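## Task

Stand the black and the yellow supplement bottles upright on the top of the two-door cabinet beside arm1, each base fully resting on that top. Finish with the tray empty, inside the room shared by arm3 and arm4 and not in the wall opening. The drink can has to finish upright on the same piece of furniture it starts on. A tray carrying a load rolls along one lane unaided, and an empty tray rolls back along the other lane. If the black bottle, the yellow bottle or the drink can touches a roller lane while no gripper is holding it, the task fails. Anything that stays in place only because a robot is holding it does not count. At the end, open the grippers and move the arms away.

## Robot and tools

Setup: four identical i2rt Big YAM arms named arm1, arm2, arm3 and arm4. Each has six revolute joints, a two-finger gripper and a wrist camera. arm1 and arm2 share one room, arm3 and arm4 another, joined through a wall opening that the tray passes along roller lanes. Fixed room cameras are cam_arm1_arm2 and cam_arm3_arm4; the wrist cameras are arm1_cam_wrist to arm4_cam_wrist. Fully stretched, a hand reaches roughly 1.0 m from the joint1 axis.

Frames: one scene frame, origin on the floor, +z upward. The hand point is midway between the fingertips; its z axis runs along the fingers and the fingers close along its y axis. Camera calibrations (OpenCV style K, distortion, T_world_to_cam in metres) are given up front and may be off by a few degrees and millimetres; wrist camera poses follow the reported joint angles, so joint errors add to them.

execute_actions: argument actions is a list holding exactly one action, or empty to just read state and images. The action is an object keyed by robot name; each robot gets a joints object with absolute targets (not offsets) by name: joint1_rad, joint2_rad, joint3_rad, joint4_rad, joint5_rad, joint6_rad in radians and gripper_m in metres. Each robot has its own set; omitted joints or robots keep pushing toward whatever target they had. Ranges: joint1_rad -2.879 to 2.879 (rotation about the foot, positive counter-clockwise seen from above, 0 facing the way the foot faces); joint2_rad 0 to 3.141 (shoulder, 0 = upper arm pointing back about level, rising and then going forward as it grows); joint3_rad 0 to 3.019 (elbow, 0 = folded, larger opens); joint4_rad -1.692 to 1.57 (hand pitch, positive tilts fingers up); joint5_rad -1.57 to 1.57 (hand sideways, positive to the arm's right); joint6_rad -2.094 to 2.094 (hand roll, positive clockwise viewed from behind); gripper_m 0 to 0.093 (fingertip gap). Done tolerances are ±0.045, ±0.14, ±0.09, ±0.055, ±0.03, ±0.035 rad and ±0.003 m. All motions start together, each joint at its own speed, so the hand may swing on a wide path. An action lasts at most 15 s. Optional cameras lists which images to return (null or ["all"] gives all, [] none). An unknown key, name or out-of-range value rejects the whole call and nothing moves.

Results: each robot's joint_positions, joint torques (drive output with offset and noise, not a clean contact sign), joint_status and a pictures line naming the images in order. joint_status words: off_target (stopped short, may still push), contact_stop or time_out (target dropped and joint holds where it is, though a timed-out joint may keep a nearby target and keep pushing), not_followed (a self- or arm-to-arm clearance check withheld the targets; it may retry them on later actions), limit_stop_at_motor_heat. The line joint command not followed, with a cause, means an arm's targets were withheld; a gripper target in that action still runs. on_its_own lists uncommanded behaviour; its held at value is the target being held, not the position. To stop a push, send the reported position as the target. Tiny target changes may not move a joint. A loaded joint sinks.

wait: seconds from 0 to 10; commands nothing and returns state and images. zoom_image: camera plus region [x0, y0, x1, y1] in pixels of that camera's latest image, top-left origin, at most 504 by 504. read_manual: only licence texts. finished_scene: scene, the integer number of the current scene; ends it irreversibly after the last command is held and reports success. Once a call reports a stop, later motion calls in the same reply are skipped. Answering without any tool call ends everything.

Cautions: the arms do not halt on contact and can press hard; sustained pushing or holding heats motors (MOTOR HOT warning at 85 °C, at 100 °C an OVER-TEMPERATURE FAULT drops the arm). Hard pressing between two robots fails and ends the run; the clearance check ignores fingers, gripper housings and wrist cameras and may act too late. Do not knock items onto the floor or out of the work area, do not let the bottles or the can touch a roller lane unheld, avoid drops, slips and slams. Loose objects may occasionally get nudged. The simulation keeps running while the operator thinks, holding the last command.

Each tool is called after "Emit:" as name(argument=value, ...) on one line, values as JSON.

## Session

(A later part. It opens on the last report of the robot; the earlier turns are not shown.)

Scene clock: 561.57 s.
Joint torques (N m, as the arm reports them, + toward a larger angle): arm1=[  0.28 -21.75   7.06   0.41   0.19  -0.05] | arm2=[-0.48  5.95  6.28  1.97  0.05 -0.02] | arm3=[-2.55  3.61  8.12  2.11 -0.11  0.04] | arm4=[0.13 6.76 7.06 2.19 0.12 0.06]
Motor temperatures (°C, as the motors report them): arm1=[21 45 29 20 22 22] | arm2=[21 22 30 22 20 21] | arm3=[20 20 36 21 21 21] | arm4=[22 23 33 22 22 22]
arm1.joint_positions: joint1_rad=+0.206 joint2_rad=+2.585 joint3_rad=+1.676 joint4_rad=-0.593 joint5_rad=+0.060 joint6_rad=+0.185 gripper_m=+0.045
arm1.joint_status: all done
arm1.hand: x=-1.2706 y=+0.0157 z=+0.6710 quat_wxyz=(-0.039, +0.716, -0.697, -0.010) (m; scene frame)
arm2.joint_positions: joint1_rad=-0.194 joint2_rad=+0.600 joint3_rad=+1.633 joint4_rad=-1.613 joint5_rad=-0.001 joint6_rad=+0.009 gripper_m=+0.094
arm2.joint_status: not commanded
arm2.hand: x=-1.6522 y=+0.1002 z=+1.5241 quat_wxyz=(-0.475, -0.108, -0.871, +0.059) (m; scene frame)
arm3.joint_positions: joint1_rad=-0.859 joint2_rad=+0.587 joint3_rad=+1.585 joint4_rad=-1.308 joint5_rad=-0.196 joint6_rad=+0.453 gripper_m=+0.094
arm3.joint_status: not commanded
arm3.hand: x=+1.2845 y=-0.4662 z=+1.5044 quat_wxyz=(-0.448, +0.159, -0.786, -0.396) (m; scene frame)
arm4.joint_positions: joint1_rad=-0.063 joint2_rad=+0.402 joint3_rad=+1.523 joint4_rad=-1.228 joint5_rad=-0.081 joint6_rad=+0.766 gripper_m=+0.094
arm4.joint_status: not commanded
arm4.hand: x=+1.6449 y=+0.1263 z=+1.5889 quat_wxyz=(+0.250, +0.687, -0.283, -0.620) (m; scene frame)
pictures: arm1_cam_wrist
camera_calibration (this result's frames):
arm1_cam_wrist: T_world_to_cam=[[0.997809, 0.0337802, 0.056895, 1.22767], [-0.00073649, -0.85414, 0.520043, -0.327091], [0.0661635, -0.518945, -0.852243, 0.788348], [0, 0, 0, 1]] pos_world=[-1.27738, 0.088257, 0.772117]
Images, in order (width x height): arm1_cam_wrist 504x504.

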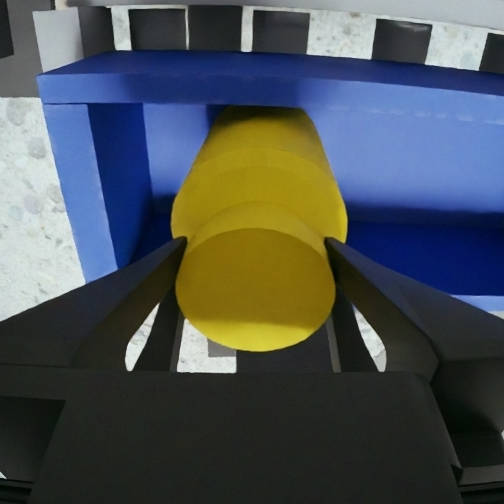

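Emit:
execute_actions(actions=[{"arm1": {"joints": {"joint2_rad": 2.48, "joint3_rad": 1.65, "joint4_rad": -0.642}}}], cameras=["arm1_cam_wrist"])

Scene clock: 566.87 s.
Joint torques (N m, as the arm reports them, + toward a larger angle): arm1=[  1.18 -21.     7.48   0.41   0.17  -0.06] | arm2=[-0.5   5.95  6.28  1.97  0.05 -0.02] | arm3=[-1.77  3.88  8.04  2.25 -0.12  0.11] | arm4=[-0.67  7.29  6.97  2.04  0.13  0.08]
Motor temperatures (°C, as the motors report them): arm1=[21 45 29 20 22 22] | arm2=[21 22 30 22 20 21] | arm3=[20 20 36 21 21 21] | arm4=[22 23 33 22 22 22]
arm1.joint_positions: joint1_rad=+0.206 joint2_rad=+2.495 joint3_rad=+1.639 joint4_rad=-0.639 joint5_rad=+0.060 joint6_rad=+0.185 gripper_m=+0.045
arm1.joint_status: all done
arm1.hand: x=-1.2711 y=+0.0193 z=+0.7156 quat_wxyz=(-0.041, +0.716, -0.697, -0.013) (m; scene frame)
arm2.joint_positions: joint1_rad=-0.194 joint2_rad=+0.600 joint3_rad=+1.633 joint4_rad=-1.613 joint5_rad=-0.001 joint6_rad=+0.009 gripper_m=+0.094
arm2.joint_status: not commanded
arm2.hand: x=-1.6522 y=+0.1002 z=+1.5241 quat_wxyz=(-0.475, -0.108, -0.871, +0.059) (m; scene frame)
arm3.joint_positions: joint1_rad=-0.859 joint2_rad=+0.587 joint3_rad=+1.585 joint4_rad=-1.308 joint5_rad=-0.196 joint6_rad=+0.453 gripper_m=+0.094
arm3.joint_status: not commanded
arm3.hand: x=+1.2845 y=-0.4662 z=+1.5044 quat_wxyz=(-0.448, +0.159, -0.786, -0.396) (m; scene frame)
arm4.joint_positions: joint1_rad=-0.063 joint2_rad=+0.402 joint3_rad=+1.523 joint4_rad=-1.228 joint5_rad=-0.081 joint6_rad=+0.766 gripper_m=+0.094
arm4.joint_status: not commanded
arm4.hand: x=+1.6449 y=+0.1263 z=+1.5889 quat_wxyz=(+0.250, +0.687, -0.283, -0.620) (m; scene frame)
pictures: arm1_cam_wrist
camera_calibration (this result's frames):
arm1_cam_wrist: T_world_to_cam=[[0.997901, 0.033313, 0.0555285, 1.2266], [0.0000595752, -0.857993, 0.513661, -0.341597], [0.0647547, -0.51258, -0.856195, 0.829216], [0, 0, 0, 1]] pos_world=[-1.2777, 0.0910895, 0.817323]
Images, in order (width x height): arm1_cam_wrist 504x504.

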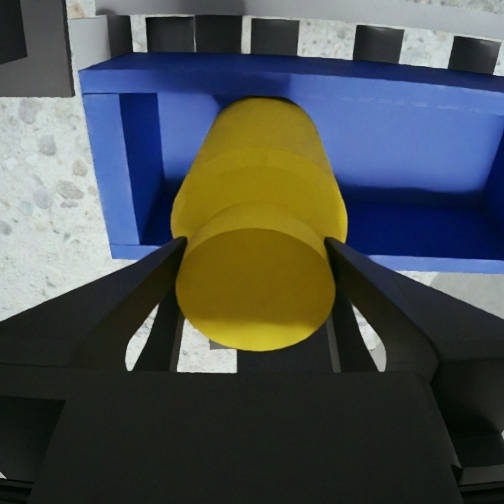

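Emit:
execute_actions(actions=[{"arm1": {"joints": {"joint2_rad": 2.065, "joint3_rad": 1.68, "joint4_rad": -1.09}}, "arm2": {"joints": {"joint1_rad": 0.40, "joint2_rad": 1.4, "joint3_rad": 1.5, "joint4_rad": -1.3}}}], cameras=["arm1_cam_wrist", "cam_arm1_arm2"])

Scene clock: 612.17 s.
Joint torques (N m, as the arm reports them, + toward a larger angle): arm1=[  0.68 -19.88   9.99   0.39   0.17  -0.07] | arm2=[-1.68 -9.06  9.51  1.6  -0.06 -0.01] | arm3=[-1.6   3.57  7.83  2.24 -0.24 -0.03] | arm4=[-0.01  6.8   7.    2.27  0.1   0.03]
Motor temperatures (°C, as the motors report them): arm1=[21 46 30 20 22 22] | arm2=[21 22 30 22 20 21] | arm3=[20 20 36 21 21 21] | arm4=[22 23 33 22 22 22]
arm1.joint_positions: joint1_rad=+0.206 joint2_rad=+2.082 joint3_rad=+1.669 joint4_rad=-1.084 joint5_rad=+0.060 joint6_rad=+0.185 gripper_m=+0.045
arm1.joint_status: all done
arm1.hand: x=-1.2701 y=+0.0221 z=+0.9737 quat_wxyz=(-0.040, +0.716, -0.697, -0.012) (m; scene frame)
arm2.joint_positions: joint1_rad=+0.406 joint2_rad=+1.412 joint3_rad=+1.483 joint4_rad=-1.306 joint5_rad=+0.001 joint6_rad=+0.008 gripper_m=+0.094
arm2.joint_status: all done
arm2.hand: x=-1.3350 y=+0.3047 z=+1.2402 quat_wxyz=(-0.166, +0.172, -0.971, -0.025) (m; scene frame)
arm3.joint_positions: joint1_rad=-0.859 joint2_rad=+0.587 joint3_rad=+1.585 joint4_rad=-1.308 joint5_rad=-0.196 joint6_rad=+0.453 gripper_m=+0.094
arm3.joint_status: not commanded
arm3.hand: x=+1.2845 y=-0.4662 z=+1.5044 quat_wxyz=(-0.448, +0.159, -0.786, -0.396) (m; scene frame)
arm4.joint_positions: joint1_rad=-0.063 joint2_rad=+0.402 joint3_rad=+1.523 joint4_rad=-1.228 joint5_rad=-0.081 joint6_rad=+0.766 gripper_m=+0.094
arm4.joint_status: not commanded
arm4.hand: x=+1.6449 y=+0.1263 z=+1.5889 quat_wxyz=(+0.250, +0.687, -0.283, -0.620) (m; scene frame)
pictures: arm1_cam_wrist, cam_arm1_arm2
camera_calibration (this result's frames):
arm1_cam_wrist: T_world_to_cam=[[0.997869, 0.0334753, 0.0560072, 1.21062], [-0.00021785, -0.85665, 0.515898, -0.474275], [0.0652484, -0.514811, -0.854817, 1.05093], [0, 0, 0, 1]] pos_world=[-1.27672, 0.0942154, 1.07523]
Images, in order (width x height): arm1_cam_wrist 504x504, cam_arm1_arm2 896x504.

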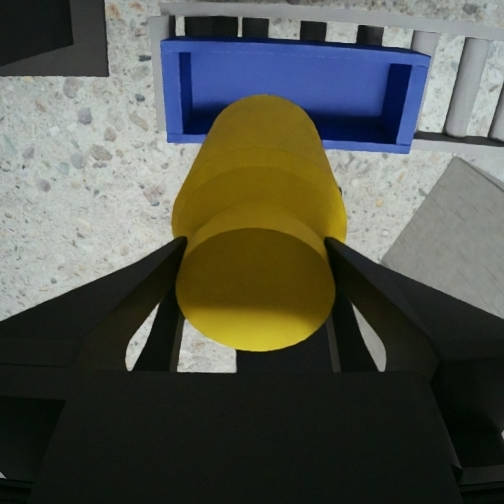

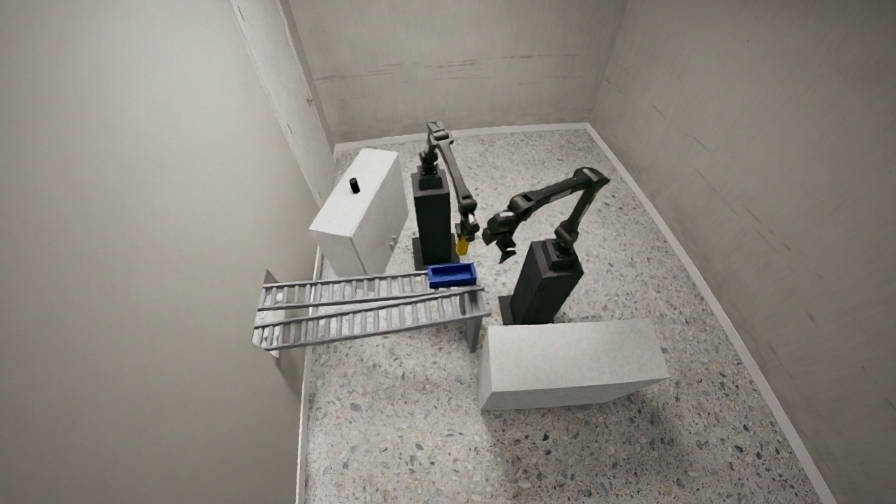

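Emit:
execute_actions(actions=[{"arm1": {"joints": {"joint1_rad": -1.42, "joint5_rad": 0.0, "joint6_rad": 0.0}}, "arm2": {"joints": {"joint1_rad": 0.12, "joint2_rad": 2.12, "joint3_rad": 1.43, "joint4_rad": -0.726, "joint6_rad": 0.07, "gripper_m": 0.055}}}], cameras=["arm1_cam_wrist", "arm2_cam_wrist", "cam_arm1_arm2"])

Scene clock: 634.57 s.
Joint torques (N m, as the arm reports them, + toward a larger angle): arm1=[  2.52 -19.72   9.96   0.28   0.06  -0.38] | arm2=[ -1.24 -16.05   7.27   1.33  -0.01   0.19] | arm3=[-1.59  3.72  7.9   2.37 -0.15  0.  ] | arm4=[0.05 6.45 7.03 2.29 0.12 0.09]
Motor temperatures (°C, as the motors report them): arm1=[21 46 32 20 22 22] | arm2=[21 24 33 22 20 21] | arm3=[20 20 37 21 21 21] | arm4=[22 23 33 22 22 22]
arm1.joint_positions: joint1_rad=-1.430 joint2_rad=+2.082 joint3_rad=+1.669 joint4_rad=-1.082 joint5_rad=+0.002 joint6_rad=+0.015 gripper_m=+0.045
arm1.joint_status: all done
arm1.hand: x=-0.5182 y=-0.5067 z=+0.9754 quat_wxyz=(-0.035, +0.067, -0.997, +0.003) (m; scene frame)
arm2.joint_positions: joint1_rad=+0.120 joint2_rad=+2.135 joint3_rad=+1.414 joint4_rad=-0.735 joint5_rad=+0.000 joint6_rad=+0.061 gripper_m=+0.055
arm2.joint_status: all done
arm2.hand: x=-1.1981 y=+0.1717 z=+0.8494 quat_wxyz=(-0.059, +0.006, -0.998, +0.001) (m; scene frame)
arm3.joint_positions: joint1_rad=-0.859 joint2_rad=+0.587 joint3_rad=+1.585 joint4_rad=-1.308 joint5_rad=-0.196 joint6_rad=+0.453 gripper_m=+0.094
arm3.joint_status: not commanded
arm3.hand: x=+1.2845 y=-0.4662 z=+1.5044 quat_wxyz=(-0.448, +0.159, -0.786, -0.396) (m; scene frame)
arm4.joint_positions: joint1_rad=-0.063 joint2_rad=+0.402 joint3_rad=+1.523 joint4_rad=-1.228 joint5_rad=-0.081 joint6_rad=+0.766 gripper_m=+0.094
arm4.joint_status: not commanded
arm4.hand: x=+1.6449 y=+0.1263 z=+1.5889 quat_wxyz=(+0.250, +0.687, -0.283, -0.620) (m; scene frame)
pictures: arm1_cam_wrist, arm2_cam_wrist, cam_arm1_arm2
camera_calibration (this result's frames):
arm1_cam_wrist: T_world_to_cam=[[0.141046, -0.989679, 0.025335, -0.454591], [-0.8477, -0.107513, 0.519466, -0.991051], [-0.511381, -0.094745, -0.854115, 0.64446], [0, 0, 0, 1]] pos_world=[-0.446431, -0.495391, 1.07678]
arm2_cam_wrist: T_world_to_cam=[[0.0107417, -0.999941, 0.00180195, 0.180859], [-0.871175, -0.00847386, 0.490899, -1.45502], [-0.490854, -0.00684292, -0.871215, 0.277013], [0, 0, 0, 1]] pos_world=[-1.13355, 0.170414, 0.95528]
Images, in order (width x height): arm1_cam_wrist 504x504, arm2_cam_wrist 504x504, cam_arm1_arm2 896x504.

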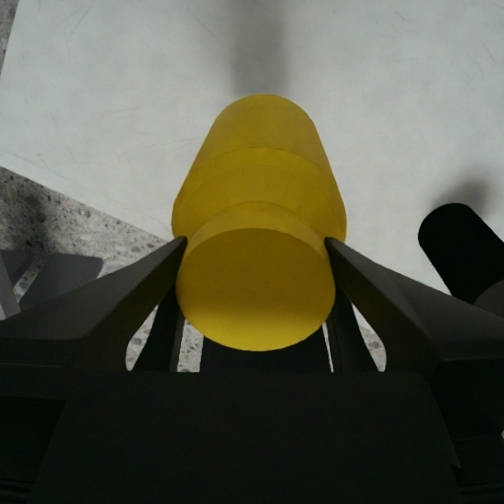

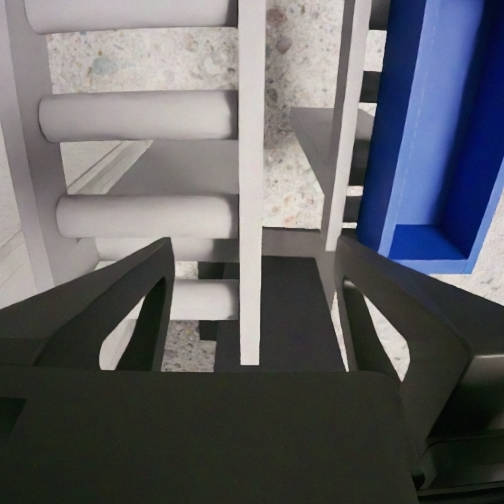

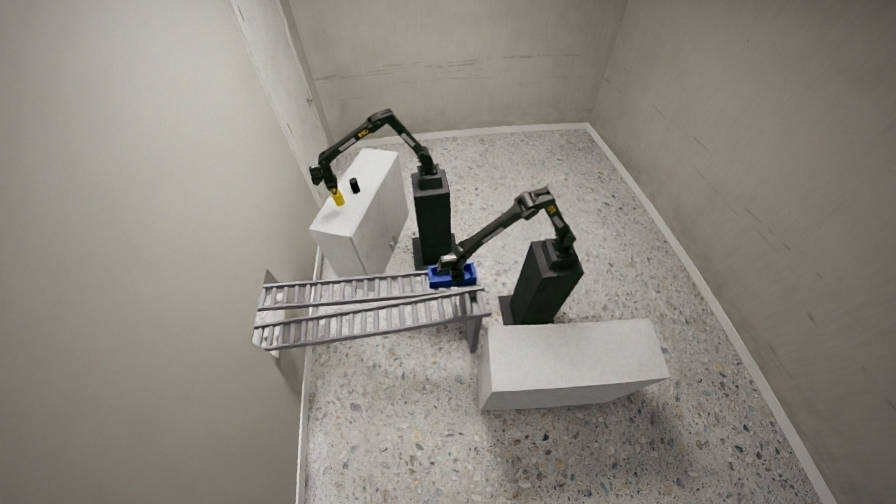

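Emit:
zoom_image(camera="arm2_cam_wrist", region=[280, 0, 504, 300])

Emit:
execute_actions(actions=[{"arm1": {"joints": {"joint2_rad": 2.19, "joint4_rad": -0.955}}}], cameras=["arm1_cam_wrist"])

Region (280, 0, 504, 300) of arm2_cam_wrist's 504x504 image, scaled by 1.680, with more detail than that image has; it fills the left 376 columns of this view, and the rest is white.

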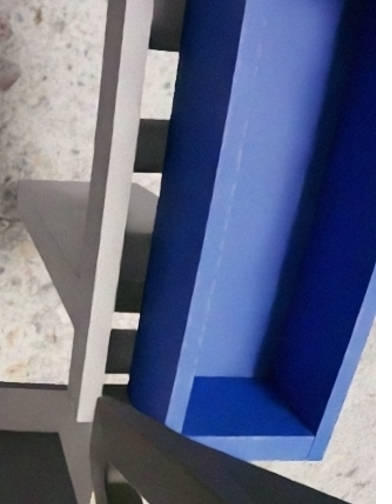

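Scene clock: 650.37 s.
Joint torques (N m, as the arm reports them, + toward a larger angle): arm1=[  2.24 -21.17   9.85   0.8    0.09  -0.36] | arm2=[ -1.17 -16.     7.29   1.34  -0.01   0.2 ] | arm3=[-2.24  3.3   7.86  2.28 -0.16  0.07] | arm4=[-0.29  6.55  7.02  2.18  0.14  0.05]
Motor temperatures (°C, as the motors report them): arm1=[21 46 33 20 22 22] | arm2=[21 28 32 22 20 21] | arm3=[20 20 37 22 21 21] | arm4=[22 23 33 22 22 22]
arm1.joint_positions: joint1_rad=-1.430 joint2_rad=+2.217 joint3_rad=+1.663 joint4_rad=-0.964 joint5_rad=+0.002 joint6_rad=+0.015 gripper_m=+0.045
arm1.joint_status: all done
arm1.hand: x=-0.5110 y=-0.5064 z=+0.8925 quat_wxyz=(-0.025, +0.067, -0.997, +0.003) (m; scene frame)
arm2.joint_positions: joint1_rad=+0.120 joint2_rad=+2.135 joint3_rad=+1.414 joint4_rad=-0.735 joint5_rad=+0.000 joint6_rad=+0.061 gripper_m=+0.055
arm2.joint_status: not commanded
arm2.hand: x=-1.1981 y=+0.1717 z=+0.8494 quat_wxyz=(-0.059, +0.006, -0.998, +0.001) (m; scene frame)
arm3.joint_positions: joint1_rad=-0.859 joint2_rad=+0.587 joint3_rad=+1.585 joint4_rad=-1.308 joint5_rad=-0.196 joint6_rad=+0.453 gripper_m=+0.094
arm3.joint_status: not commanded
arm3.hand: x=+1.2845 y=-0.4662 z=+1.5044 quat_wxyz=(-0.448, +0.159, -0.786, -0.396) (m; scene frame)
arm4.joint_positions: joint1_rad=-0.063 joint2_rad=+0.402 joint3_rad=+1.523 joint4_rad=-1.228 joint5_rad=-0.081 joint6_rad=+0.766 gripper_m=+0.094
arm4.joint_status: not commanded
arm4.hand: x=+1.6449 y=+0.1263 z=+1.5889 quat_wxyz=(+0.250, +0.687, -0.283, -0.620) (m; scene frame)
pictures: arm1_cam_wrist
camera_calibration (this result's frames):
arm1_cam_wrist: T_world_to_cam=[[0.141383, -0.989627, 0.0254727, -0.453124], [-0.836757, -0.105714, 0.537274, -0.951206], [-0.529008, -0.0972758, -0.843023, 0.55711], [0, 0, 0, 1]] pos_world=[-0.437149, -0.494786, 0.992257]
Images, in order (width x height): arm1_cam_wrist 504x504.

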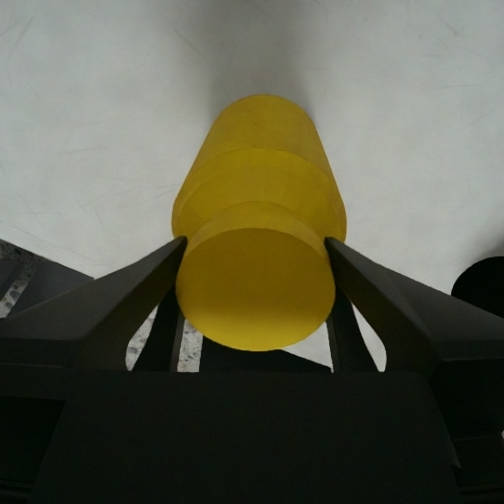

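Emit:
execute_actions(actions=[{"arm1": {"joints": {"joint2_rad": 2.205, "joint4_rad": -0.925}}, "arm2": {"joints": {"joint1_rad": -0.14, "joint2_rad": 2.472, "joint3_rad": 1.44, "joint4_rad": -0.378, "joint6_rad": -0.195}}}], cameras=["arm1_cam_wrist", "arm2_cam_wrist"])

Scene clock: 695.90 s.
Joint torques (N m, as the arm reports them, + toward a larger angle): arm1=[  2.25 -20.34   9.89   0.87   0.05  -0.32] | arm2=[ -1.78 -16.67   5.5    1.34  -0.11  -0.01] | arm3=[-0.83  2.81  8.05  2.22 -0.12  0.02] | arm4=[0.2  6.66 7.05 2.11 0.1  0.07]
Motor temperatures (°C, as the motors report them): arm1=[21 49 33 20 22 22] | arm2=[21 31 32 22 20 21] | arm3=[20 20 37 22 21 21] | arm4=[22 23 34 22 22 22]
arm1.joint_positions: joint1_rad=-1.430 joint2_rad=+2.217 joint3_rad=+1.663 joint4_rad=-0.935 joint5_rad=+0.002 joint6_rad=+0.015 gripper_m=+0.045
arm1.joint_status: all done
arm1.hand: x=-0.5041 y=-0.5054 z=+0.8929 quat_wxyz=(-0.039, +0.067, -0.997, +0.002) (m; scene frame)
arm2.joint_positions: joint1_rad=-0.134 joint2_rad=+2.487 joint3_rad=+1.422 joint4_rad=-0.387 joint5_rad=+0.002 joint6_rad=-0.185 gripper_m=+0.055
arm2.joint_status: all done
arm2.hand: x=-1.2239 y=+0.0218 z=+0.6622 quat_wxyz=(-0.061, +0.002, -0.998, +0.017) (m; scene frame)
arm3.joint_positions: joint1_rad=-0.859 joint2_rad=+0.587 joint3_rad=+1.585 joint4_rad=-1.308 joint5_rad=-0.196 joint6_rad=+0.453 gripper_m=+0.094
arm3.joint_status: not commanded
arm3.hand: x=+1.2845 y=-0.4662 z=+1.5044 quat_wxyz=(-0.448, +0.159, -0.786, -0.396) (m; scene frame)
arm4.joint_positions: joint1_rad=-0.063 joint2_rad=+0.402 joint3_rad=+1.523 joint4_rad=-1.228 joint5_rad=-0.081 joint6_rad=+0.766 gripper_m=+0.094
arm4.joint_status: not commanded
arm4.hand: x=+1.6449 y=+0.1263 z=+1.5889 quat_wxyz=(+0.250, +0.687, -0.283, -0.620) (m; scene frame)
pictures: arm1_cam_wrist, arm2_cam_wrist
camera_calibration (this result's frames):
arm1_cam_wrist: T_world_to_cam=[[0.14093, -0.989697, 0.0252858, -0.453183], [-0.851394, -0.108123, 0.513261, -0.932751], [-0.505239, -0.0938621, -0.85786, 0.588149], [0, 0, 0, 1]] pos_world=[-0.433116, -0.494161, 0.994754]
arm2_cam_wrist: T_world_to_cam=[[0.000359058, -0.999492, 0.0318796, -0.00104315], [-0.872684, 0.0152531, 0.488047, -1.38737], [-0.488286, -0.027996, -0.872235, 0.104558], [0, 0, 0, 1]] pos_world=[-1.15968, 0.0230463, 0.768333]
Images, in order (width x height): arm1_cam_wrist 504x504, arm2_cam_wrist 504x504.

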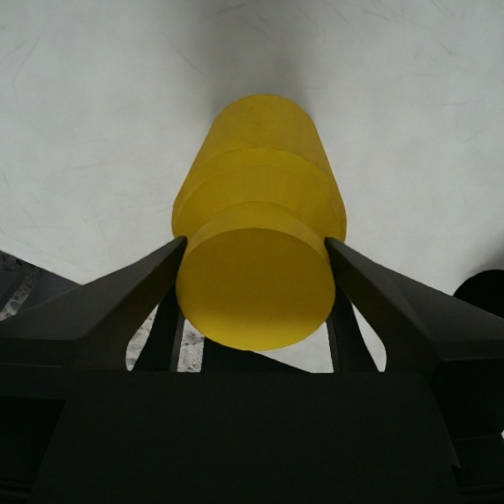

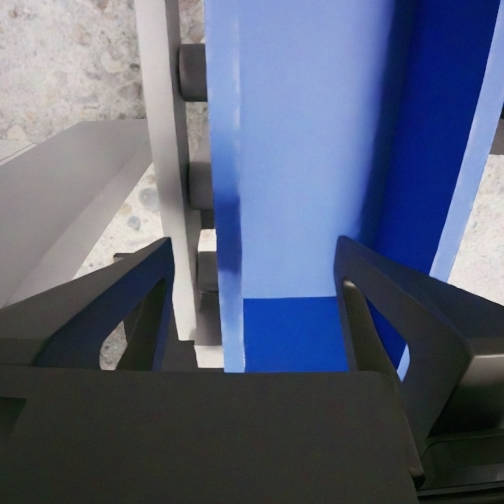

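Emit:
execute_actions(actions=[{"arm1": {"joints": {"joint2_rad": 2.228}}, "arm2": {"joints": {"joint1_rad": -0.112, "joint2_rad": 2.592, "joint3_rad": 1.53, "joint4_rad": -0.347, "joint5_rad": -0.035, "joint6_rad": -0.165, "gripper_m": 0.048}}}], cameras=["arm1_cam_wrist", "arm2_cam_wrist"])

Scene clock: 726.37 s.
Joint torques (N m, as the arm reports them, + toward a larger angle): arm1=[  2.87 -18.99   9.8    0.87   0.05  -0.34] | arm2=[ -0.99 -15.43   5.08   1.16  -0.19   0.2 ] | arm3=[-2.19  3.2   8.    2.24 -0.19  0.06] | arm4=[-0.24  6.63  6.95  2.32  0.11  0.08]
Motor temperatures (°C, as the motors report them): arm1=[21 49 34 20 22 22] | arm2=[21 33 30 22 20 21] | arm3=[20 20 37 22 21 21] | arm4=[22 23 34 22 22 22]
arm1.joint_positions: joint1_rad=-1.430 joint2_rad=+2.221 joint3_rad=+1.663 joint4_rad=-0.935 joint5_rad=+0.002 joint6_rad=+0.015 gripper_m=+0.045
arm1.joint_status: all done
arm1.hand: x=-0.5049 y=-0.5055 z=+0.8903 quat_wxyz=(-0.036, +0.067, -0.997, +0.002) (m; scene frame)
arm2.joint_positions: joint1_rad=-0.113 joint2_rad=+2.581 joint3_rad=+1.518 joint4_rad=-0.350 joint5_rad=-0.033 joint6_rad=-0.175 gripper_m=+0.048
arm2.joint_status: all done
arm2.hand: x=-1.1962 y=+0.0352 z=+0.6309 quat_wxyz=(-0.082, +0.008, -0.997, +0.002) (m; scene frame)
arm3.joint_positions: joint1_rad=-0.859 joint2_rad=+0.587 joint3_rad=+1.585 joint4_rad=-1.308 joint5_rad=-0.196 joint6_rad=+0.453 gripper_m=+0.094
arm3.joint_status: not commanded
arm3.hand: x=+1.2845 y=-0.4662 z=+1.5044 quat_wxyz=(-0.448, +0.159, -0.786, -0.396) (m; scene frame)
arm4.joint_positions: joint1_rad=-0.063 joint2_rad=+0.402 joint3_rad=+1.523 joint4_rad=-1.228 joint5_rad=-0.081 joint6_rad=+0.766 gripper_m=+0.094
arm4.joint_status: not commanded
arm4.hand: x=+1.6449 y=+0.1263 z=+1.5889 quat_wxyz=(+0.250, +0.687, -0.283, -0.620) (m; scene frame)
pictures: arm1_cam_wrist, arm2_cam_wrist
camera_calibration (this result's frames):
arm1_cam_wrist: T_world_to_cam=[[0.140997, -0.989686, 0.0253144, -0.453133], [-0.849261, -0.107771, 0.516857, -0.93403], [-0.508798, -0.0943738, -0.855697, 0.581508], [0, 0, 0, 1]] pos_world=[-0.433475, -0.494241, 0.991826]
arm2_cam_wrist: T_world_to_cam=[[0.0152825, -0.999876, 0.00384524, 0.0489578], [-0.893033, -0.0119195, 0.449833, -1.34743], [-0.449731, -0.0103085, -0.893105, 0.149744], [0, 0, 0, 1]] pos_world=[-1.1367, 0.0344347, 0.739665]
Images, in order (width x height): arm1_cam_wrist 504x504, arm2_cam_wrist 504x504.

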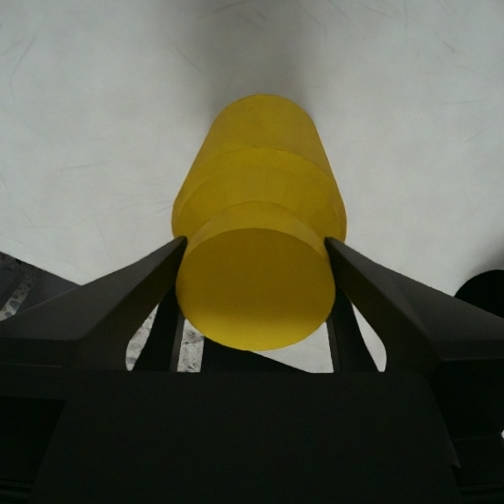

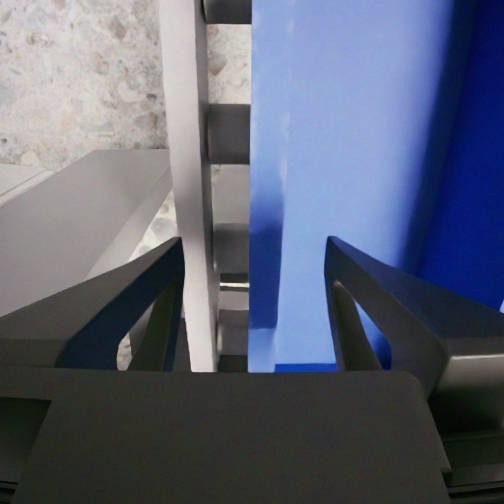

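Emit:
execute_actions(actions=[{"arm1": {"joints": {"joint2_rad": 2.245}}, "arm2": {"joints": {"joint1_rad": -0.126, "joint2_rad": 2.732, "joint3_rad": 1.643, "joint4_rad": -0.345}}}], cameras=["arm1_cam_wrist", "arm2_cam_wrist"])

Scene clock: 738.50 s.
Joint torques (N m, as the arm reports them, + toward a larger angle): arm1=[  2.47 -18.19   9.86   0.81   0.07  -0.39] | arm2=[ -1.45 -16.21   4.95   1.02  -0.19   0.19] | arm3=[-0.57  2.84  7.95  2.03 -0.19  0.05] | arm4=[0.09 6.7  6.95 2.13 0.14 0.02]
Motor temperatures (°C, as the motors report them): arm1=[21 48 34 20 22 22] | arm2=[21 33 30 22 20 21] | arm3=[20 20 38 22 21 21] | arm4=[22 23 34 22 22 22]
arm1.joint_positions: joint1_rad=-1.430 joint2_rad=+2.223 joint3_rad=+1.663 joint4_rad=-0.934 joint5_rad=+0.002 joint6_rad=+0.015 gripper_m=+0.045
arm1.joint_status: all done
arm1.hand: x=-0.5050 y=-0.5056 z=+0.8888 quat_wxyz=(-0.036, +0.067, -0.997, +0.002) (m; scene frame)
arm2.joint_positions: joint1_rad=-0.121 joint2_rad=+2.731 joint3_rad=+1.628 joint4_rad=-0.348 joint5_rad=-0.033 joint6_rad=-0.174 gripper_m=+0.048
arm2.joint_status: all done
arm2.hand: x=-1.2014 y=+0.0311 z=+0.5678 quat_wxyz=(-0.064, +0.004, -0.998, -0.001) (m; scene frame)
arm3.joint_positions: joint1_rad=-0.859 joint2_rad=+0.587 joint3_rad=+1.585 joint4_rad=-1.308 joint5_rad=-0.196 joint6_rad=+0.453 gripper_m=+0.094
arm3.joint_status: not commanded
arm3.hand: x=+1.2845 y=-0.4662 z=+1.5044 quat_wxyz=(-0.448, +0.159, -0.786, -0.396) (m; scene frame)
arm4.joint_positions: joint1_rad=-0.063 joint2_rad=+0.402 joint3_rad=+1.523 joint4_rad=-1.228 joint5_rad=-0.081 joint6_rad=+0.766 gripper_m=+0.094
arm4.joint_status: not commanded
arm4.hand: x=+1.6449 y=+0.1263 z=+1.5889 quat_wxyz=(+0.250, +0.687, -0.283, -0.620) (m; scene frame)
pictures: arm1_cam_wrist, arm2_cam_wrist
camera_calibration (this result's frames):
arm1_cam_wrist: T_world_to_cam=[[0.141392, -0.989629, 0.0253493, -0.452914], [-0.848636, -0.107983, 0.517839, -0.934099], [-0.509731, -0.0947305, -0.855102, 0.579039], [0, 0, 0, 1]] pos_world=[-0.433517, -0.494231, 0.990331]
arm2_cam_wrist: T_world_to_cam=[[0.00733863, -0.999969, -0.00274, 0.0393359], [-0.876139, -0.00775057, 0.481997, -1.32179], [-0.482003, -0.00113657, -0.876169, 0.0424174], [0, 0, 0, 1]] pos_world=[-1.13792, 0.0291383, 0.674372]
Images, in order (width x height): arm1_cam_wrist 504x504, arm2_cam_wrist 504x504.

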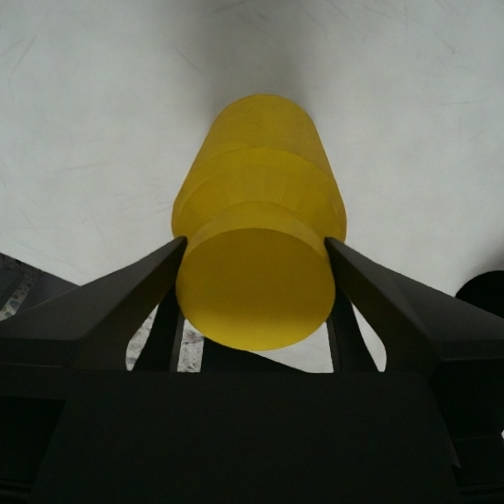

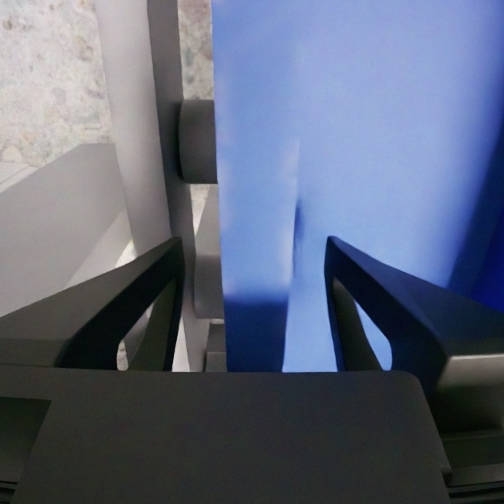

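Emit:
execute_actions(actions=[{"arm1": {"joints": {"joint2_rad": 2.213, "gripper_m": 0.088}}, "arm2": {"joints": {"gripper_m": 0.003}}}], cameras=["arm1_cam_wrist", "arm2_cam_wrist"])

Scene clock: 743.93 s.
Joint torques (N m, as the arm reports them, + toward a larger angle): arm1=[  2.51 -20.36   9.75   0.72   0.07  -0.37] | arm2=[ -1.65 -16.3    4.97   1.06  -0.13   0.16] | arm3=[-0.77  3.6   7.92  2.18 -0.11  0.01] | arm4=[-0.35  6.36  6.93  2.21  0.12  0.06]
Motor temperatures (°C, as the motors report them): arm1=[21 48 34 20 22 22] | arm2=[21 33 30 22 20 21] | arm3=[20 20 38 22 21 21] | arm4=[22 23 34 22 22 22]
arm1.joint_positions: joint1_rad=-1.430 joint2_rad=+2.223 joint3_rad=+1.663 joint4_rad=-0.934 joint5_rad=+0.002 joint6_rad=+0.015 gripper_m=+0.088
arm1.joint_status: all done
arm1.hand: x=-0.5050 y=-0.5056 z=+0.8888 quat_wxyz=(-0.036, +0.067, -0.997, +0.002) (m; scene frame)
arm2.joint_positions: joint1_rad=-0.121 joint2_rad=+2.731 joint3_rad=+1.628 joint4_rad=-0.348 joint5_rad=-0.034 joint6_rad=-0.172 gripper_m=+0.011
arm2.joint_status: gripper_m off_target (ended at +0.011, target +0.003)
arm2.hand: x=-1.2013 y=+0.0313 z=+0.5678 quat_wxyz=(-0.064, +0.003, -0.998, -0.001) (m; scene frame)
arm3.joint_positions: joint1_rad=-0.859 joint2_rad=+0.587 joint3_rad=+1.585 joint4_rad=-1.308 joint5_rad=-0.196 joint6_rad=+0.453 gripper_m=+0.094
arm3.joint_status: not commanded
arm3.hand: x=+1.2845 y=-0.4662 z=+1.5044 quat_wxyz=(-0.448, +0.159, -0.786, -0.396) (m; scene frame)
arm4.joint_positions: joint1_rad=-0.063 joint2_rad=+0.402 joint3_rad=+1.523 joint4_rad=-1.228 joint5_rad=-0.081 joint6_rad=+0.766 gripper_m=+0.094
arm4.joint_status: not commanded
arm4.hand: x=+1.6449 y=+0.1263 z=+1.5889 quat_wxyz=(+0.250, +0.687, -0.283, -0.620) (m; scene frame)
pictures: arm1_cam_wrist, arm2_cam_wrist
camera_calibration (this result's frames):
arm1_cam_wrist: T_world_to_cam=[[0.141392, -0.989629, 0.0253493, -0.452914], [-0.848636, -0.107983, 0.517839, -0.934099], [-0.509731, -0.0947305, -0.855102, 0.579039], [0, 0, 0, 1]] pos_world=[-0.433517, -0.494231, 0.990331]
arm2_cam_wrist: T_world_to_cam=[[0.00521394, -0.999978, -0.00415225, 0.0377794], [-0.876242, -0.00656949, 0.481826, -1.32183], [-0.481843, 0.00112616, -0.876257, 0.0426094], [0, 0, 0, 1]] pos_world=[-1.13791, 0.0290468, 0.674386]
Images, in order (width x height): arm1_cam_wrist 504x504, arm2_cam_wrist 504x504.

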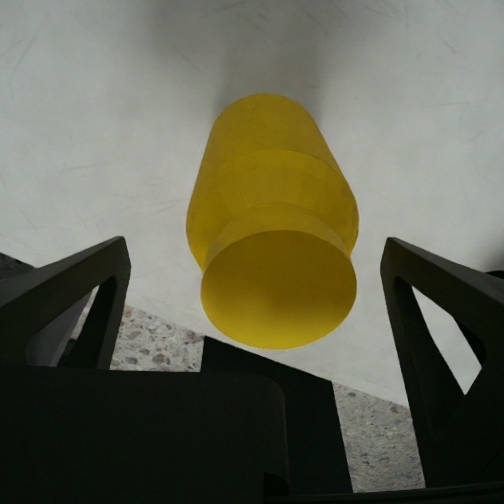

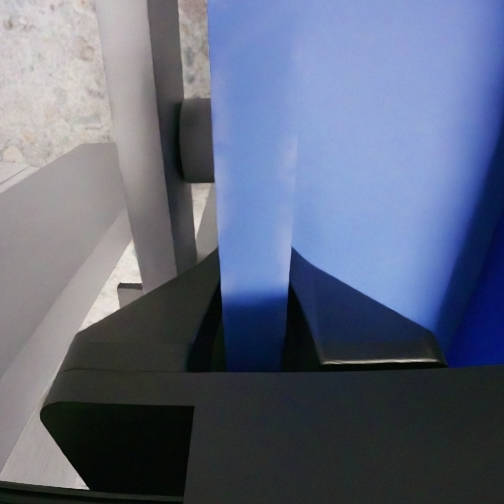

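Emit:
execute_actions(actions=[{"arm1": {"joints": {"joint2_rad": 1.78, "joint4_rad": -1.36}}, "arm2": {"joints": {"joint2_rad": 2.305, "joint4_rad": -0.78}}}], cameras=["arm1_cam_wrist", "arm2_cam_wrist", "cam_arm1_arm2"])

Scene clock: 782.13 s.
Joint torques (N m, as the arm reports them, + toward a larger angle): arm1=[  2.93 -16.05  10.94   0.32   0.06  -0.34] | arm2=[ -1.74 -17.29   7.06   0.7    0.07   0.16] | arm3=[-1.36  3.04  7.94  2.09 -0.1   0.05] | arm4=[-0.13  6.57  7.05  2.26  0.08  0.06]
Motor temperatures (°C, as the motors report them): arm1=[21 49 35 20 22 22] | arm2=[21 35 30 22 20 21] | arm3=[20 20 38 22 21 21] | arm4=[22 23 34 22 22 22]
arm1.joint_positions: joint1_rad=-1.430 joint2_rad=+1.784 joint3_rad=+1.667 joint4_rad=-1.353 joint5_rad=+0.002 joint6_rad=+0.015 gripper_m=+0.088
arm1.joint_status: all done
arm1.hand: x=-0.5787 y=-0.5142 z=+1.1445 quat_wxyz=(-0.048, +0.067, -0.997, +0.001) (m; scene frame)
arm2.joint_positions: joint1_rad=-0.121 joint2_rad=+2.311 joint3_rad=+1.633 joint4_rad=-0.776 joint5_rad=-0.038 joint6_rad=-0.172 gripper_m=+0.011
arm2.joint_status: all done
arm2.hand: x=-1.1475 y=+0.0251 z=+0.8144 quat_wxyz=(-0.063, +0.003, -0.998, -0.004) (m; scene frame)
arm3.joint_positions: joint1_rad=-0.859 joint2_rad=+0.587 joint3_rad=+1.585 joint4_rad=-1.308 joint5_rad=-0.196 joint6_rad=+0.453 gripper_m=+0.094
arm3.joint_status: not commanded
arm3.hand: x=+1.2845 y=-0.4662 z=+1.5044 quat_wxyz=(-0.448, +0.159, -0.786, -0.396) (m; scene frame)
arm4.joint_positions: joint1_rad=-0.063 joint2_rad=+0.402 joint3_rad=+1.523 joint4_rad=-1.228 joint5_rad=-0.081 joint6_rad=+0.766 gripper_m=+0.094
arm4.joint_status: not commanded
arm4.hand: x=+1.6449 y=+0.1263 z=+1.5889 quat_wxyz=(+0.250, +0.687, -0.283, -0.620) (m; scene frame)
pictures: arm1_cam_wrist, arm2_cam_wrist, cam_arm1_arm2
camera_calibration (this result's frames):
arm1_cam_wrist: T_world_to_cam=[[0.140991, -0.989691, 0.0251835, -0.457602], [-0.861235, -0.110066, 0.496145, -1.11345], [-0.488258, -0.0916407, -0.867875, 0.787922], [0, 0, 0, 1]] pos_world=[-0.509715, -0.503232, 1.24777]
arm2_cam_wrist: T_world_to_cam=[[0.00527522, -0.999951, -0.00839135, 0.0358344], [-0.875275, -0.00867532, 0.483549, -1.39376], [-0.483598, 0.00479391, -0.875277, 0.281717], [0, 0, 0, 1]] pos_world=[-1.08387, 0.0223908, 0.92083]
Images, in order (width x height): arm1_cam_wrist 504x504, arm2_cam_wrist 504x504, cam_arm1_arm2 896x504.

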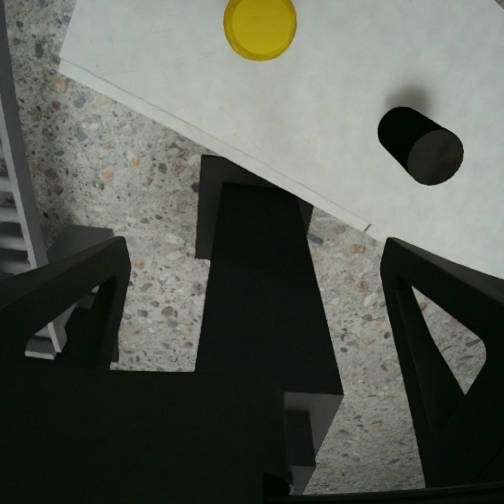

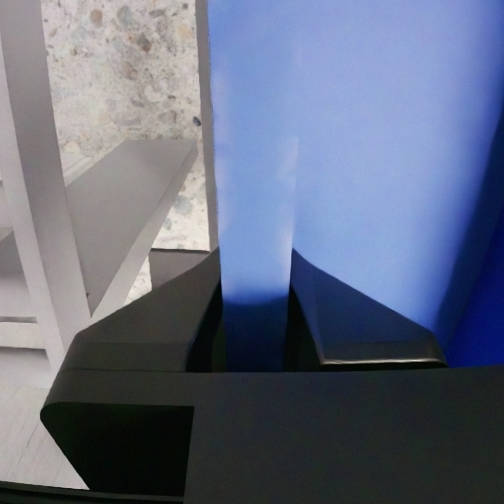

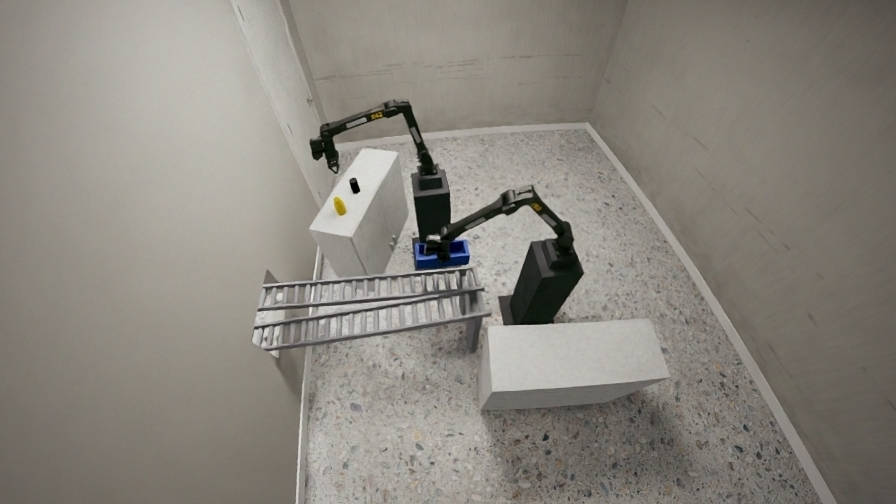

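Emit:
execute_actions(actions=[{"arm1": {"joints": {"joint2_rad": 1.3, "joint3_rad": 1.3, "joint4_rad": -1.4}}, "arm2": {"joints": {"joint1_rad": 0.307, "joint2_rad": 2.35, "joint3_rad": 1.735, "joint4_rad": -0.946, "joint5_rad": -0.008, "joint6_rad": 0.27}}}], cameras=["arm2_cam_wrist", "cam_arm1_arm2"])

Scene clock: 792.77 s.
Joint torques (N m, as the arm reports them, + toward a larger angle): arm1=[ 2.38 -8.14 10.11  0.71  0.05 -0.33] | arm2=[ -1.29 -16.92   8.81   0.2    0.12   0.19] | arm3=[-0.79  3.97  8.13  2.07 -0.13  0.05] | arm4=[0.04 6.72 6.88 2.09 0.1  0.05]
Motor temperatures (°C, as the motors report them): arm1=[21 47 35 20 22 22] | arm2=[21 36 31 22 20 21] | arm3=[20 20 38 22 21 21] | arm4=[22 23 34 22 22 22]
arm1.joint_positions: joint1_rad=-1.430 joint2_rad=+1.293 joint3_rad=+1.299 joint4_rad=-1.396 joint5_rad=+0.002 joint6_rad=+0.015 gripper_m=+0.088
arm1.joint_status: all done
arm1.hand: x=-0.7396 y=-0.5375 z=+1.2219 quat_wxyz=(-0.088, +0.067, -0.994, -0.002) (m; scene frame)
arm2.joint_positions: joint1_rad=+0.308 joint2_rad=+2.348 joint3_rad=+1.700 joint4_rad=-0.937 joint5_rad=-0.010 joint6_rad=+0.260 gripper_m=+0.011
arm2.joint_status: all done
arm2.hand: x=-1.1776 y=+0.2936 z=+0.8071 quat_wxyz=(+0.006, +0.000, -1.000, +0.002) (m; scene frame)
arm3.joint_positions: joint1_rad=-0.859 joint2_rad=+0.587 joint3_rad=+1.585 joint4_rad=-1.308 joint5_rad=-0.196 joint6_rad=+0.453 gripper_m=+0.094
arm3.joint_status: not commanded
arm3.hand: x=+1.2845 y=-0.4662 z=+1.5044 quat_wxyz=(-0.448, +0.159, -0.786, -0.396) (m; scene frame)
arm4.joint_positions: joint1_rad=-0.063 joint2_rad=+0.402 joint3_rad=+1.523 joint4_rad=-1.228 joint5_rad=-0.081 joint6_rad=+0.766 gripper_m=+0.094
arm4.joint_status: not commanded
arm4.hand: x=+1.6449 y=+0.1263 z=+1.5889 quat_wxyz=(+0.250, +0.687, -0.283, -0.620) (m; scene frame)
pictures: arm2_cam_wrist, cam_arm1_arm2
camera_calibration (this result's frames):
arm2_cam_wrist: T_world_to_cam=[[-0.00179762, -0.999995, 0.00247811, 0.287331], [-0.800461, 0.00292426, 0.599378, -1.42303], [-0.599382, -0.000906175, -0.800463, 0.0644628], [0, 0, 0, 1]] pos_world=[-1.09993, 0.291549, 0.903823]
Images, in order (width x height): arm2_cam_wrist 504x504, cam_arm1_arm2 896x504.

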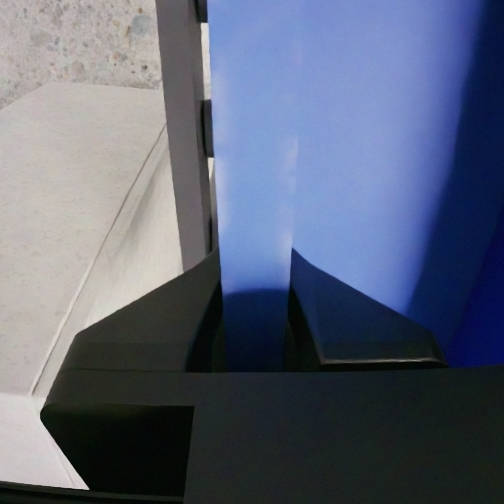

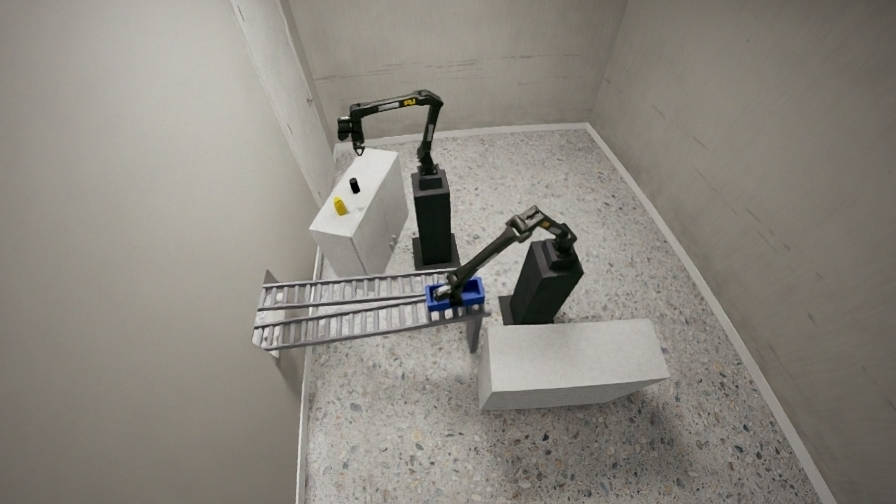

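Emit:
zoom_image(camera="arm2_cam_wrist", region=[120, 0, 320, 280])

Emit:
zoom_image(camera="cam_arm1_arm2", region=[380, 240, 540, 350])

Region (120, 0, 320, 280) of arm2_cam_wrist's 504x504 image, scaled by 1.800, with more detail than that image has; it fills the left 360 columns of this view, and the rest is white.

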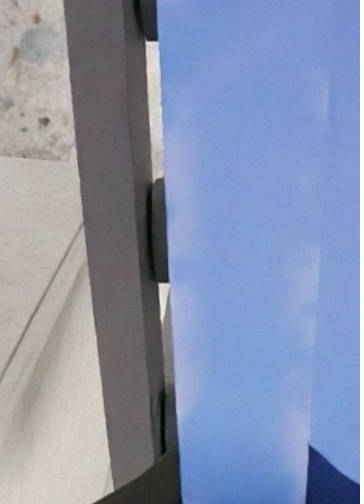

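Region (380, 240, 540, 350) of cam_arm1_arm2's 896x504 image, scaled by 3.150, with more detail than that image has; it fills the top 346 rows of this view, and the rest is white.

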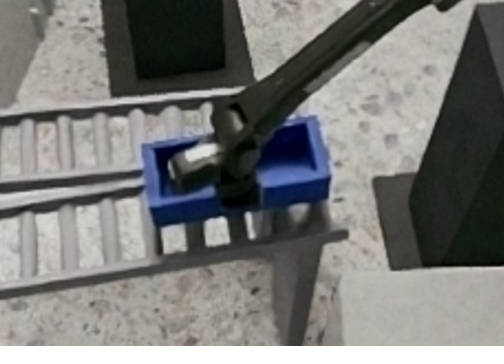

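Emit:
execute_actions(actions=[{"arm2": {"joints": {"joint1_rad": 0.321, "joint2_rad": 2.415, "joint4_rad": -0.862, "joint6_rad": 0.282}}}], cameras=["arm2_cam_wrist", "cam_arm1_arm2"])

Scene clock: 814.53 s.
Joint torques (N m, as the arm reports them, + toward a larger angle): arm1=[ 2.37 -7.75 10.19  0.52  0.04 -0.36] | arm2=[ -0.9  -18.35   8.43   0.8    0.12   0.2 ] | arm3=[-1.29  2.56  8.14  2.05 -0.18  0.06] | arm4=[-0.22  6.57  6.95  2.2   0.11  0.07]
Motor temperatures (°C, as the motors report them): arm1=[21 43 35 20 22 22] | arm2=[21 36 33 22 20 21] | arm3=[20 20 38 22 21 21] | arm4=[22 23 34 22 22 22]
arm1.joint_positions: joint1_rad=-1.430 joint2_rad=+1.293 joint3_rad=+1.299 joint4_rad=-1.396 joint5_rad=+0.002 joint6_rad=+0.015 gripper_m=+0.088
arm1.joint_status: not commanded
arm1.hand: x=-0.7396 y=-0.5375 z=+1.2219 quat_wxyz=(-0.088, +0.067, -0.994, -0.002) (m; scene frame)
arm2.joint_positions: joint1_rad=+0.316 joint2_rad=+2.425 joint3_rad=+1.700 joint4_rad=-0.868 joint5_rad=-0.010 joint6_rad=+0.272 gripper_m=+0.011
arm2.joint_status: all done
arm2.hand: x=-1.1830 y=+0.2971 z=+0.7595 quat_wxyz=(+0.009, -0.002, -1.000, +0.003) (m; scene frame)
arm3.joint_positions: joint1_rad=-0.859 joint2_rad=+0.587 joint3_rad=+1.585 joint4_rad=-1.308 joint5_rad=-0.196 joint6_rad=+0.453 gripper_m=+0.094
arm3.joint_status: not commanded
arm3.hand: x=+1.2845 y=-0.4662 z=+1.5044 quat_wxyz=(-0.448, +0.159, -0.786, -0.396) (m; scene frame)
arm4.joint_positions: joint1_rad=-0.063 joint2_rad=+0.402 joint3_rad=+1.523 joint4_rad=-1.228 joint5_rad=-0.081 joint6_rad=+0.766 gripper_m=+0.094
arm4.joint_status: not commanded
arm4.hand: x=+1.6449 y=+0.1263 z=+1.5889 quat_wxyz=(+0.250, +0.687, -0.283, -0.620) (m; scene frame)
pictures: arm2_cam_wrist, cam_arm1_arm2
camera_calibration (this result's frames):
arm2_cam_wrist: T_world_to_cam=[[-0.00567321, -0.999972, 0.00482459, 0.284555], [-0.795768, 0.00743632, 0.605555, -1.39934], [-0.605574, -0.000403817, -0.795789, 0.0120529], [0, 0, 0, 1]] pos_world=[-1.10464, 0.294958, 0.855596]
Images, in order (width x height): arm2_cam_wrist 504x504, cam_arm1_arm2 896x504.

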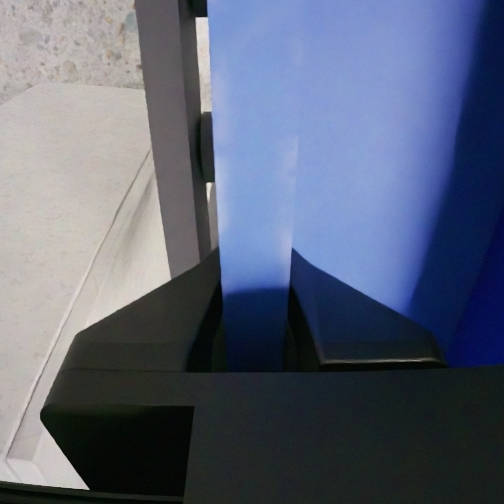

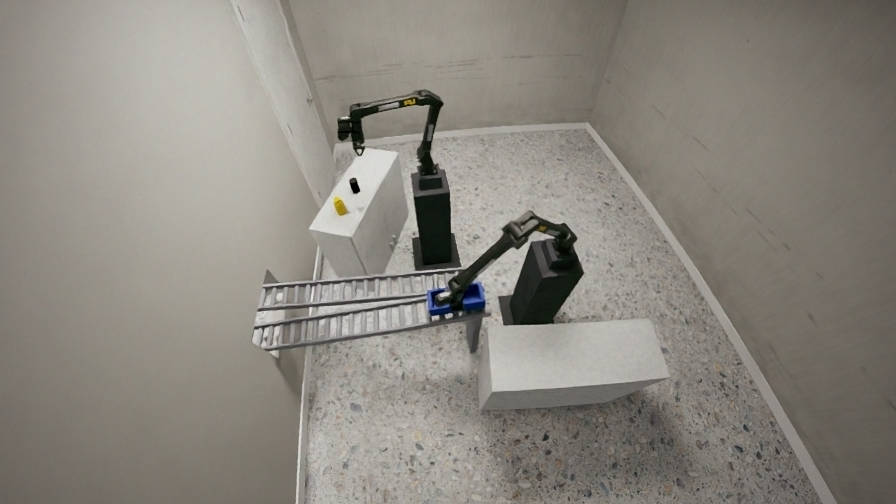

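Emit:
zoom_image(camera="arm2_cam_wrist", region=[120, 0, 320, 280])

Emit:
zoom_image(camera="cam_arm1_arm2", region=[400, 255, 520, 340])

Region (120, 0, 320, 280) of arm2_cam_wrist's 504x504 image, scaled by 1.800, with more detail than that image has; it fills the left 360 columns of this view, and the rest is white.

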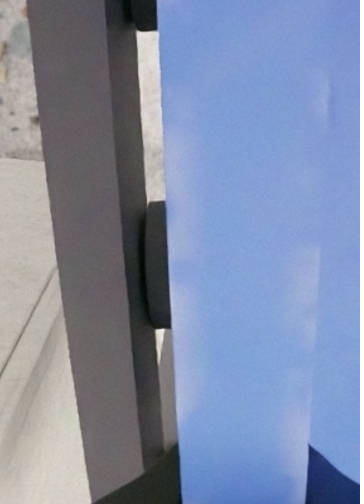

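Region (400, 255, 520, 340) of cam_arm1_arm2's 896x504 image, scaled by 4.200, with more detail than that image has; it fills the top 357 rows of this view, and the rest is white.

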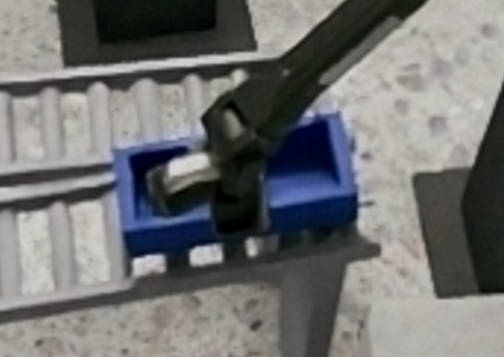

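Emit:
execute_actions(actions=[{"arm2": {"joints": {"joint1_rad": 0.332, "joint2_rad": 2.45, "joint4_rad": -0.835, "joint6_rad": 0.288}}}], cameras=["arm2_cam_wrist", "cam_arm1_arm2"])

Scene clock: 830.43 s.
Joint torques (N m, as the arm reports them, + toward a larger angle): arm1=[ 2.89 -7.36 10.1   0.69  0.07 -0.36] | arm2=[ -0.87 -16.75   8.28   0.93   0.12   0.2 ] | arm3=[-0.71  2.74  8.05  2.07 -0.16  0.07] | arm4=[0.1  6.76 7.07 2.18 0.12 0.05]
Motor temperatures (°C, as the motors report them): arm1=[21 42 36 20 22 22] | arm2=[21 38 33 22 20 21] | arm3=[20 20 38 22 21 21] | arm4=[22 23 34 22 22 22]
arm1.joint_positions: joint1_rad=-1.430 joint2_rad=+1.293 joint3_rad=+1.299 joint4_rad=-1.396 joint5_rad=+0.002 joint6_rad=+0.015 gripper_m=+0.088
arm1.joint_status: not commanded
arm1.hand: x=-0.7396 y=-0.5375 z=+1.2219 quat_wxyz=(-0.088, +0.067, -0.994, -0.002) (m; scene frame)
arm2.joint_positions: joint1_rad=+0.329 joint2_rad=+2.445 joint3_rad=+1.700 joint4_rad=-0.842 joint5_rad=-0.010 joint6_rad=+0.278 gripper_m=+0.011
arm2.joint_status: all done
arm2.hand: x=-1.1849 y=+0.3047 z=+0.7474 quat_wxyz=(+0.007, +0.001, -1.000, +0.002) (m; scene frame)
arm3.joint_positions: joint1_rad=-0.859 joint2_rad=+0.587 joint3_rad=+1.585 joint4_rad=-1.308 joint5_rad=-0.196 joint6_rad=+0.453 gripper_m=+0.094
arm3.joint_status: not commanded
arm3.hand: x=+1.2845 y=-0.4662 z=+1.5044 quat_wxyz=(-0.448, +0.159, -0.786, -0.396) (m; scene frame)
arm4.joint_positions: joint1_rad=-0.063 joint2_rad=+0.402 joint3_rad=+1.523 joint4_rad=-1.228 joint5_rad=-0.081 joint6_rad=+0.766 gripper_m=+0.094
arm4.joint_status: not commanded
arm4.hand: x=+1.6449 y=+0.1263 z=+1.5889 quat_wxyz=(+0.250, +0.687, -0.283, -0.620) (m; scene frame)
pictures: arm2_cam_wrist, cam_arm1_arm2
camera_calibration (this result's frames):
arm2_cam_wrist: T_world_to_cam=[[0.00123848, -0.999994, 0.00331632, 0.301543], [-0.799284, 0.00100306, 0.600953, -1.39229], [-0.600953, -0.00339495, -0.799277, 0.0103209], [0, 0, 0, 1]] pos_world=[-1.10701, 0.302972, 0.843951]
Images, in order (width x height): arm2_cam_wrist 504x504, cam_arm1_arm2 896x504.

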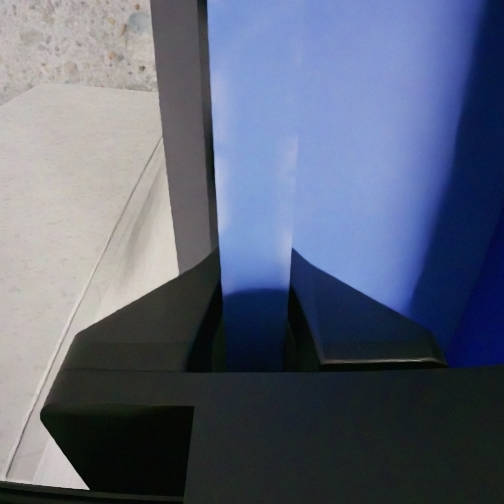

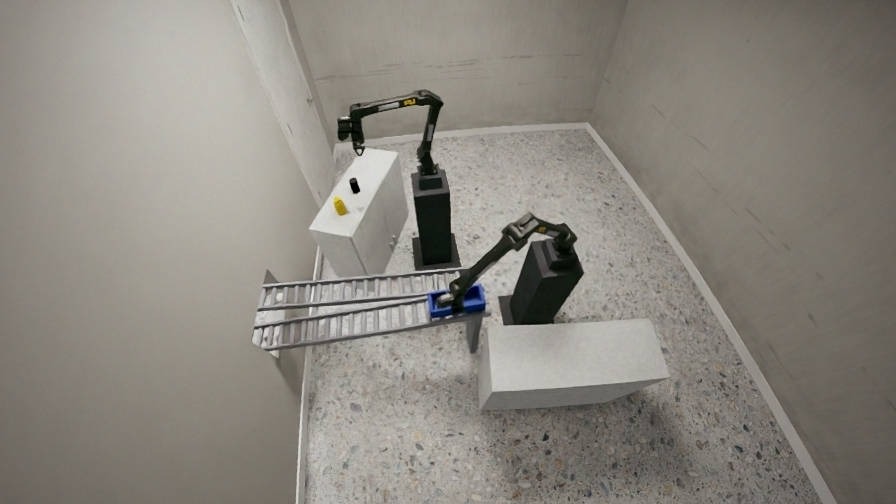

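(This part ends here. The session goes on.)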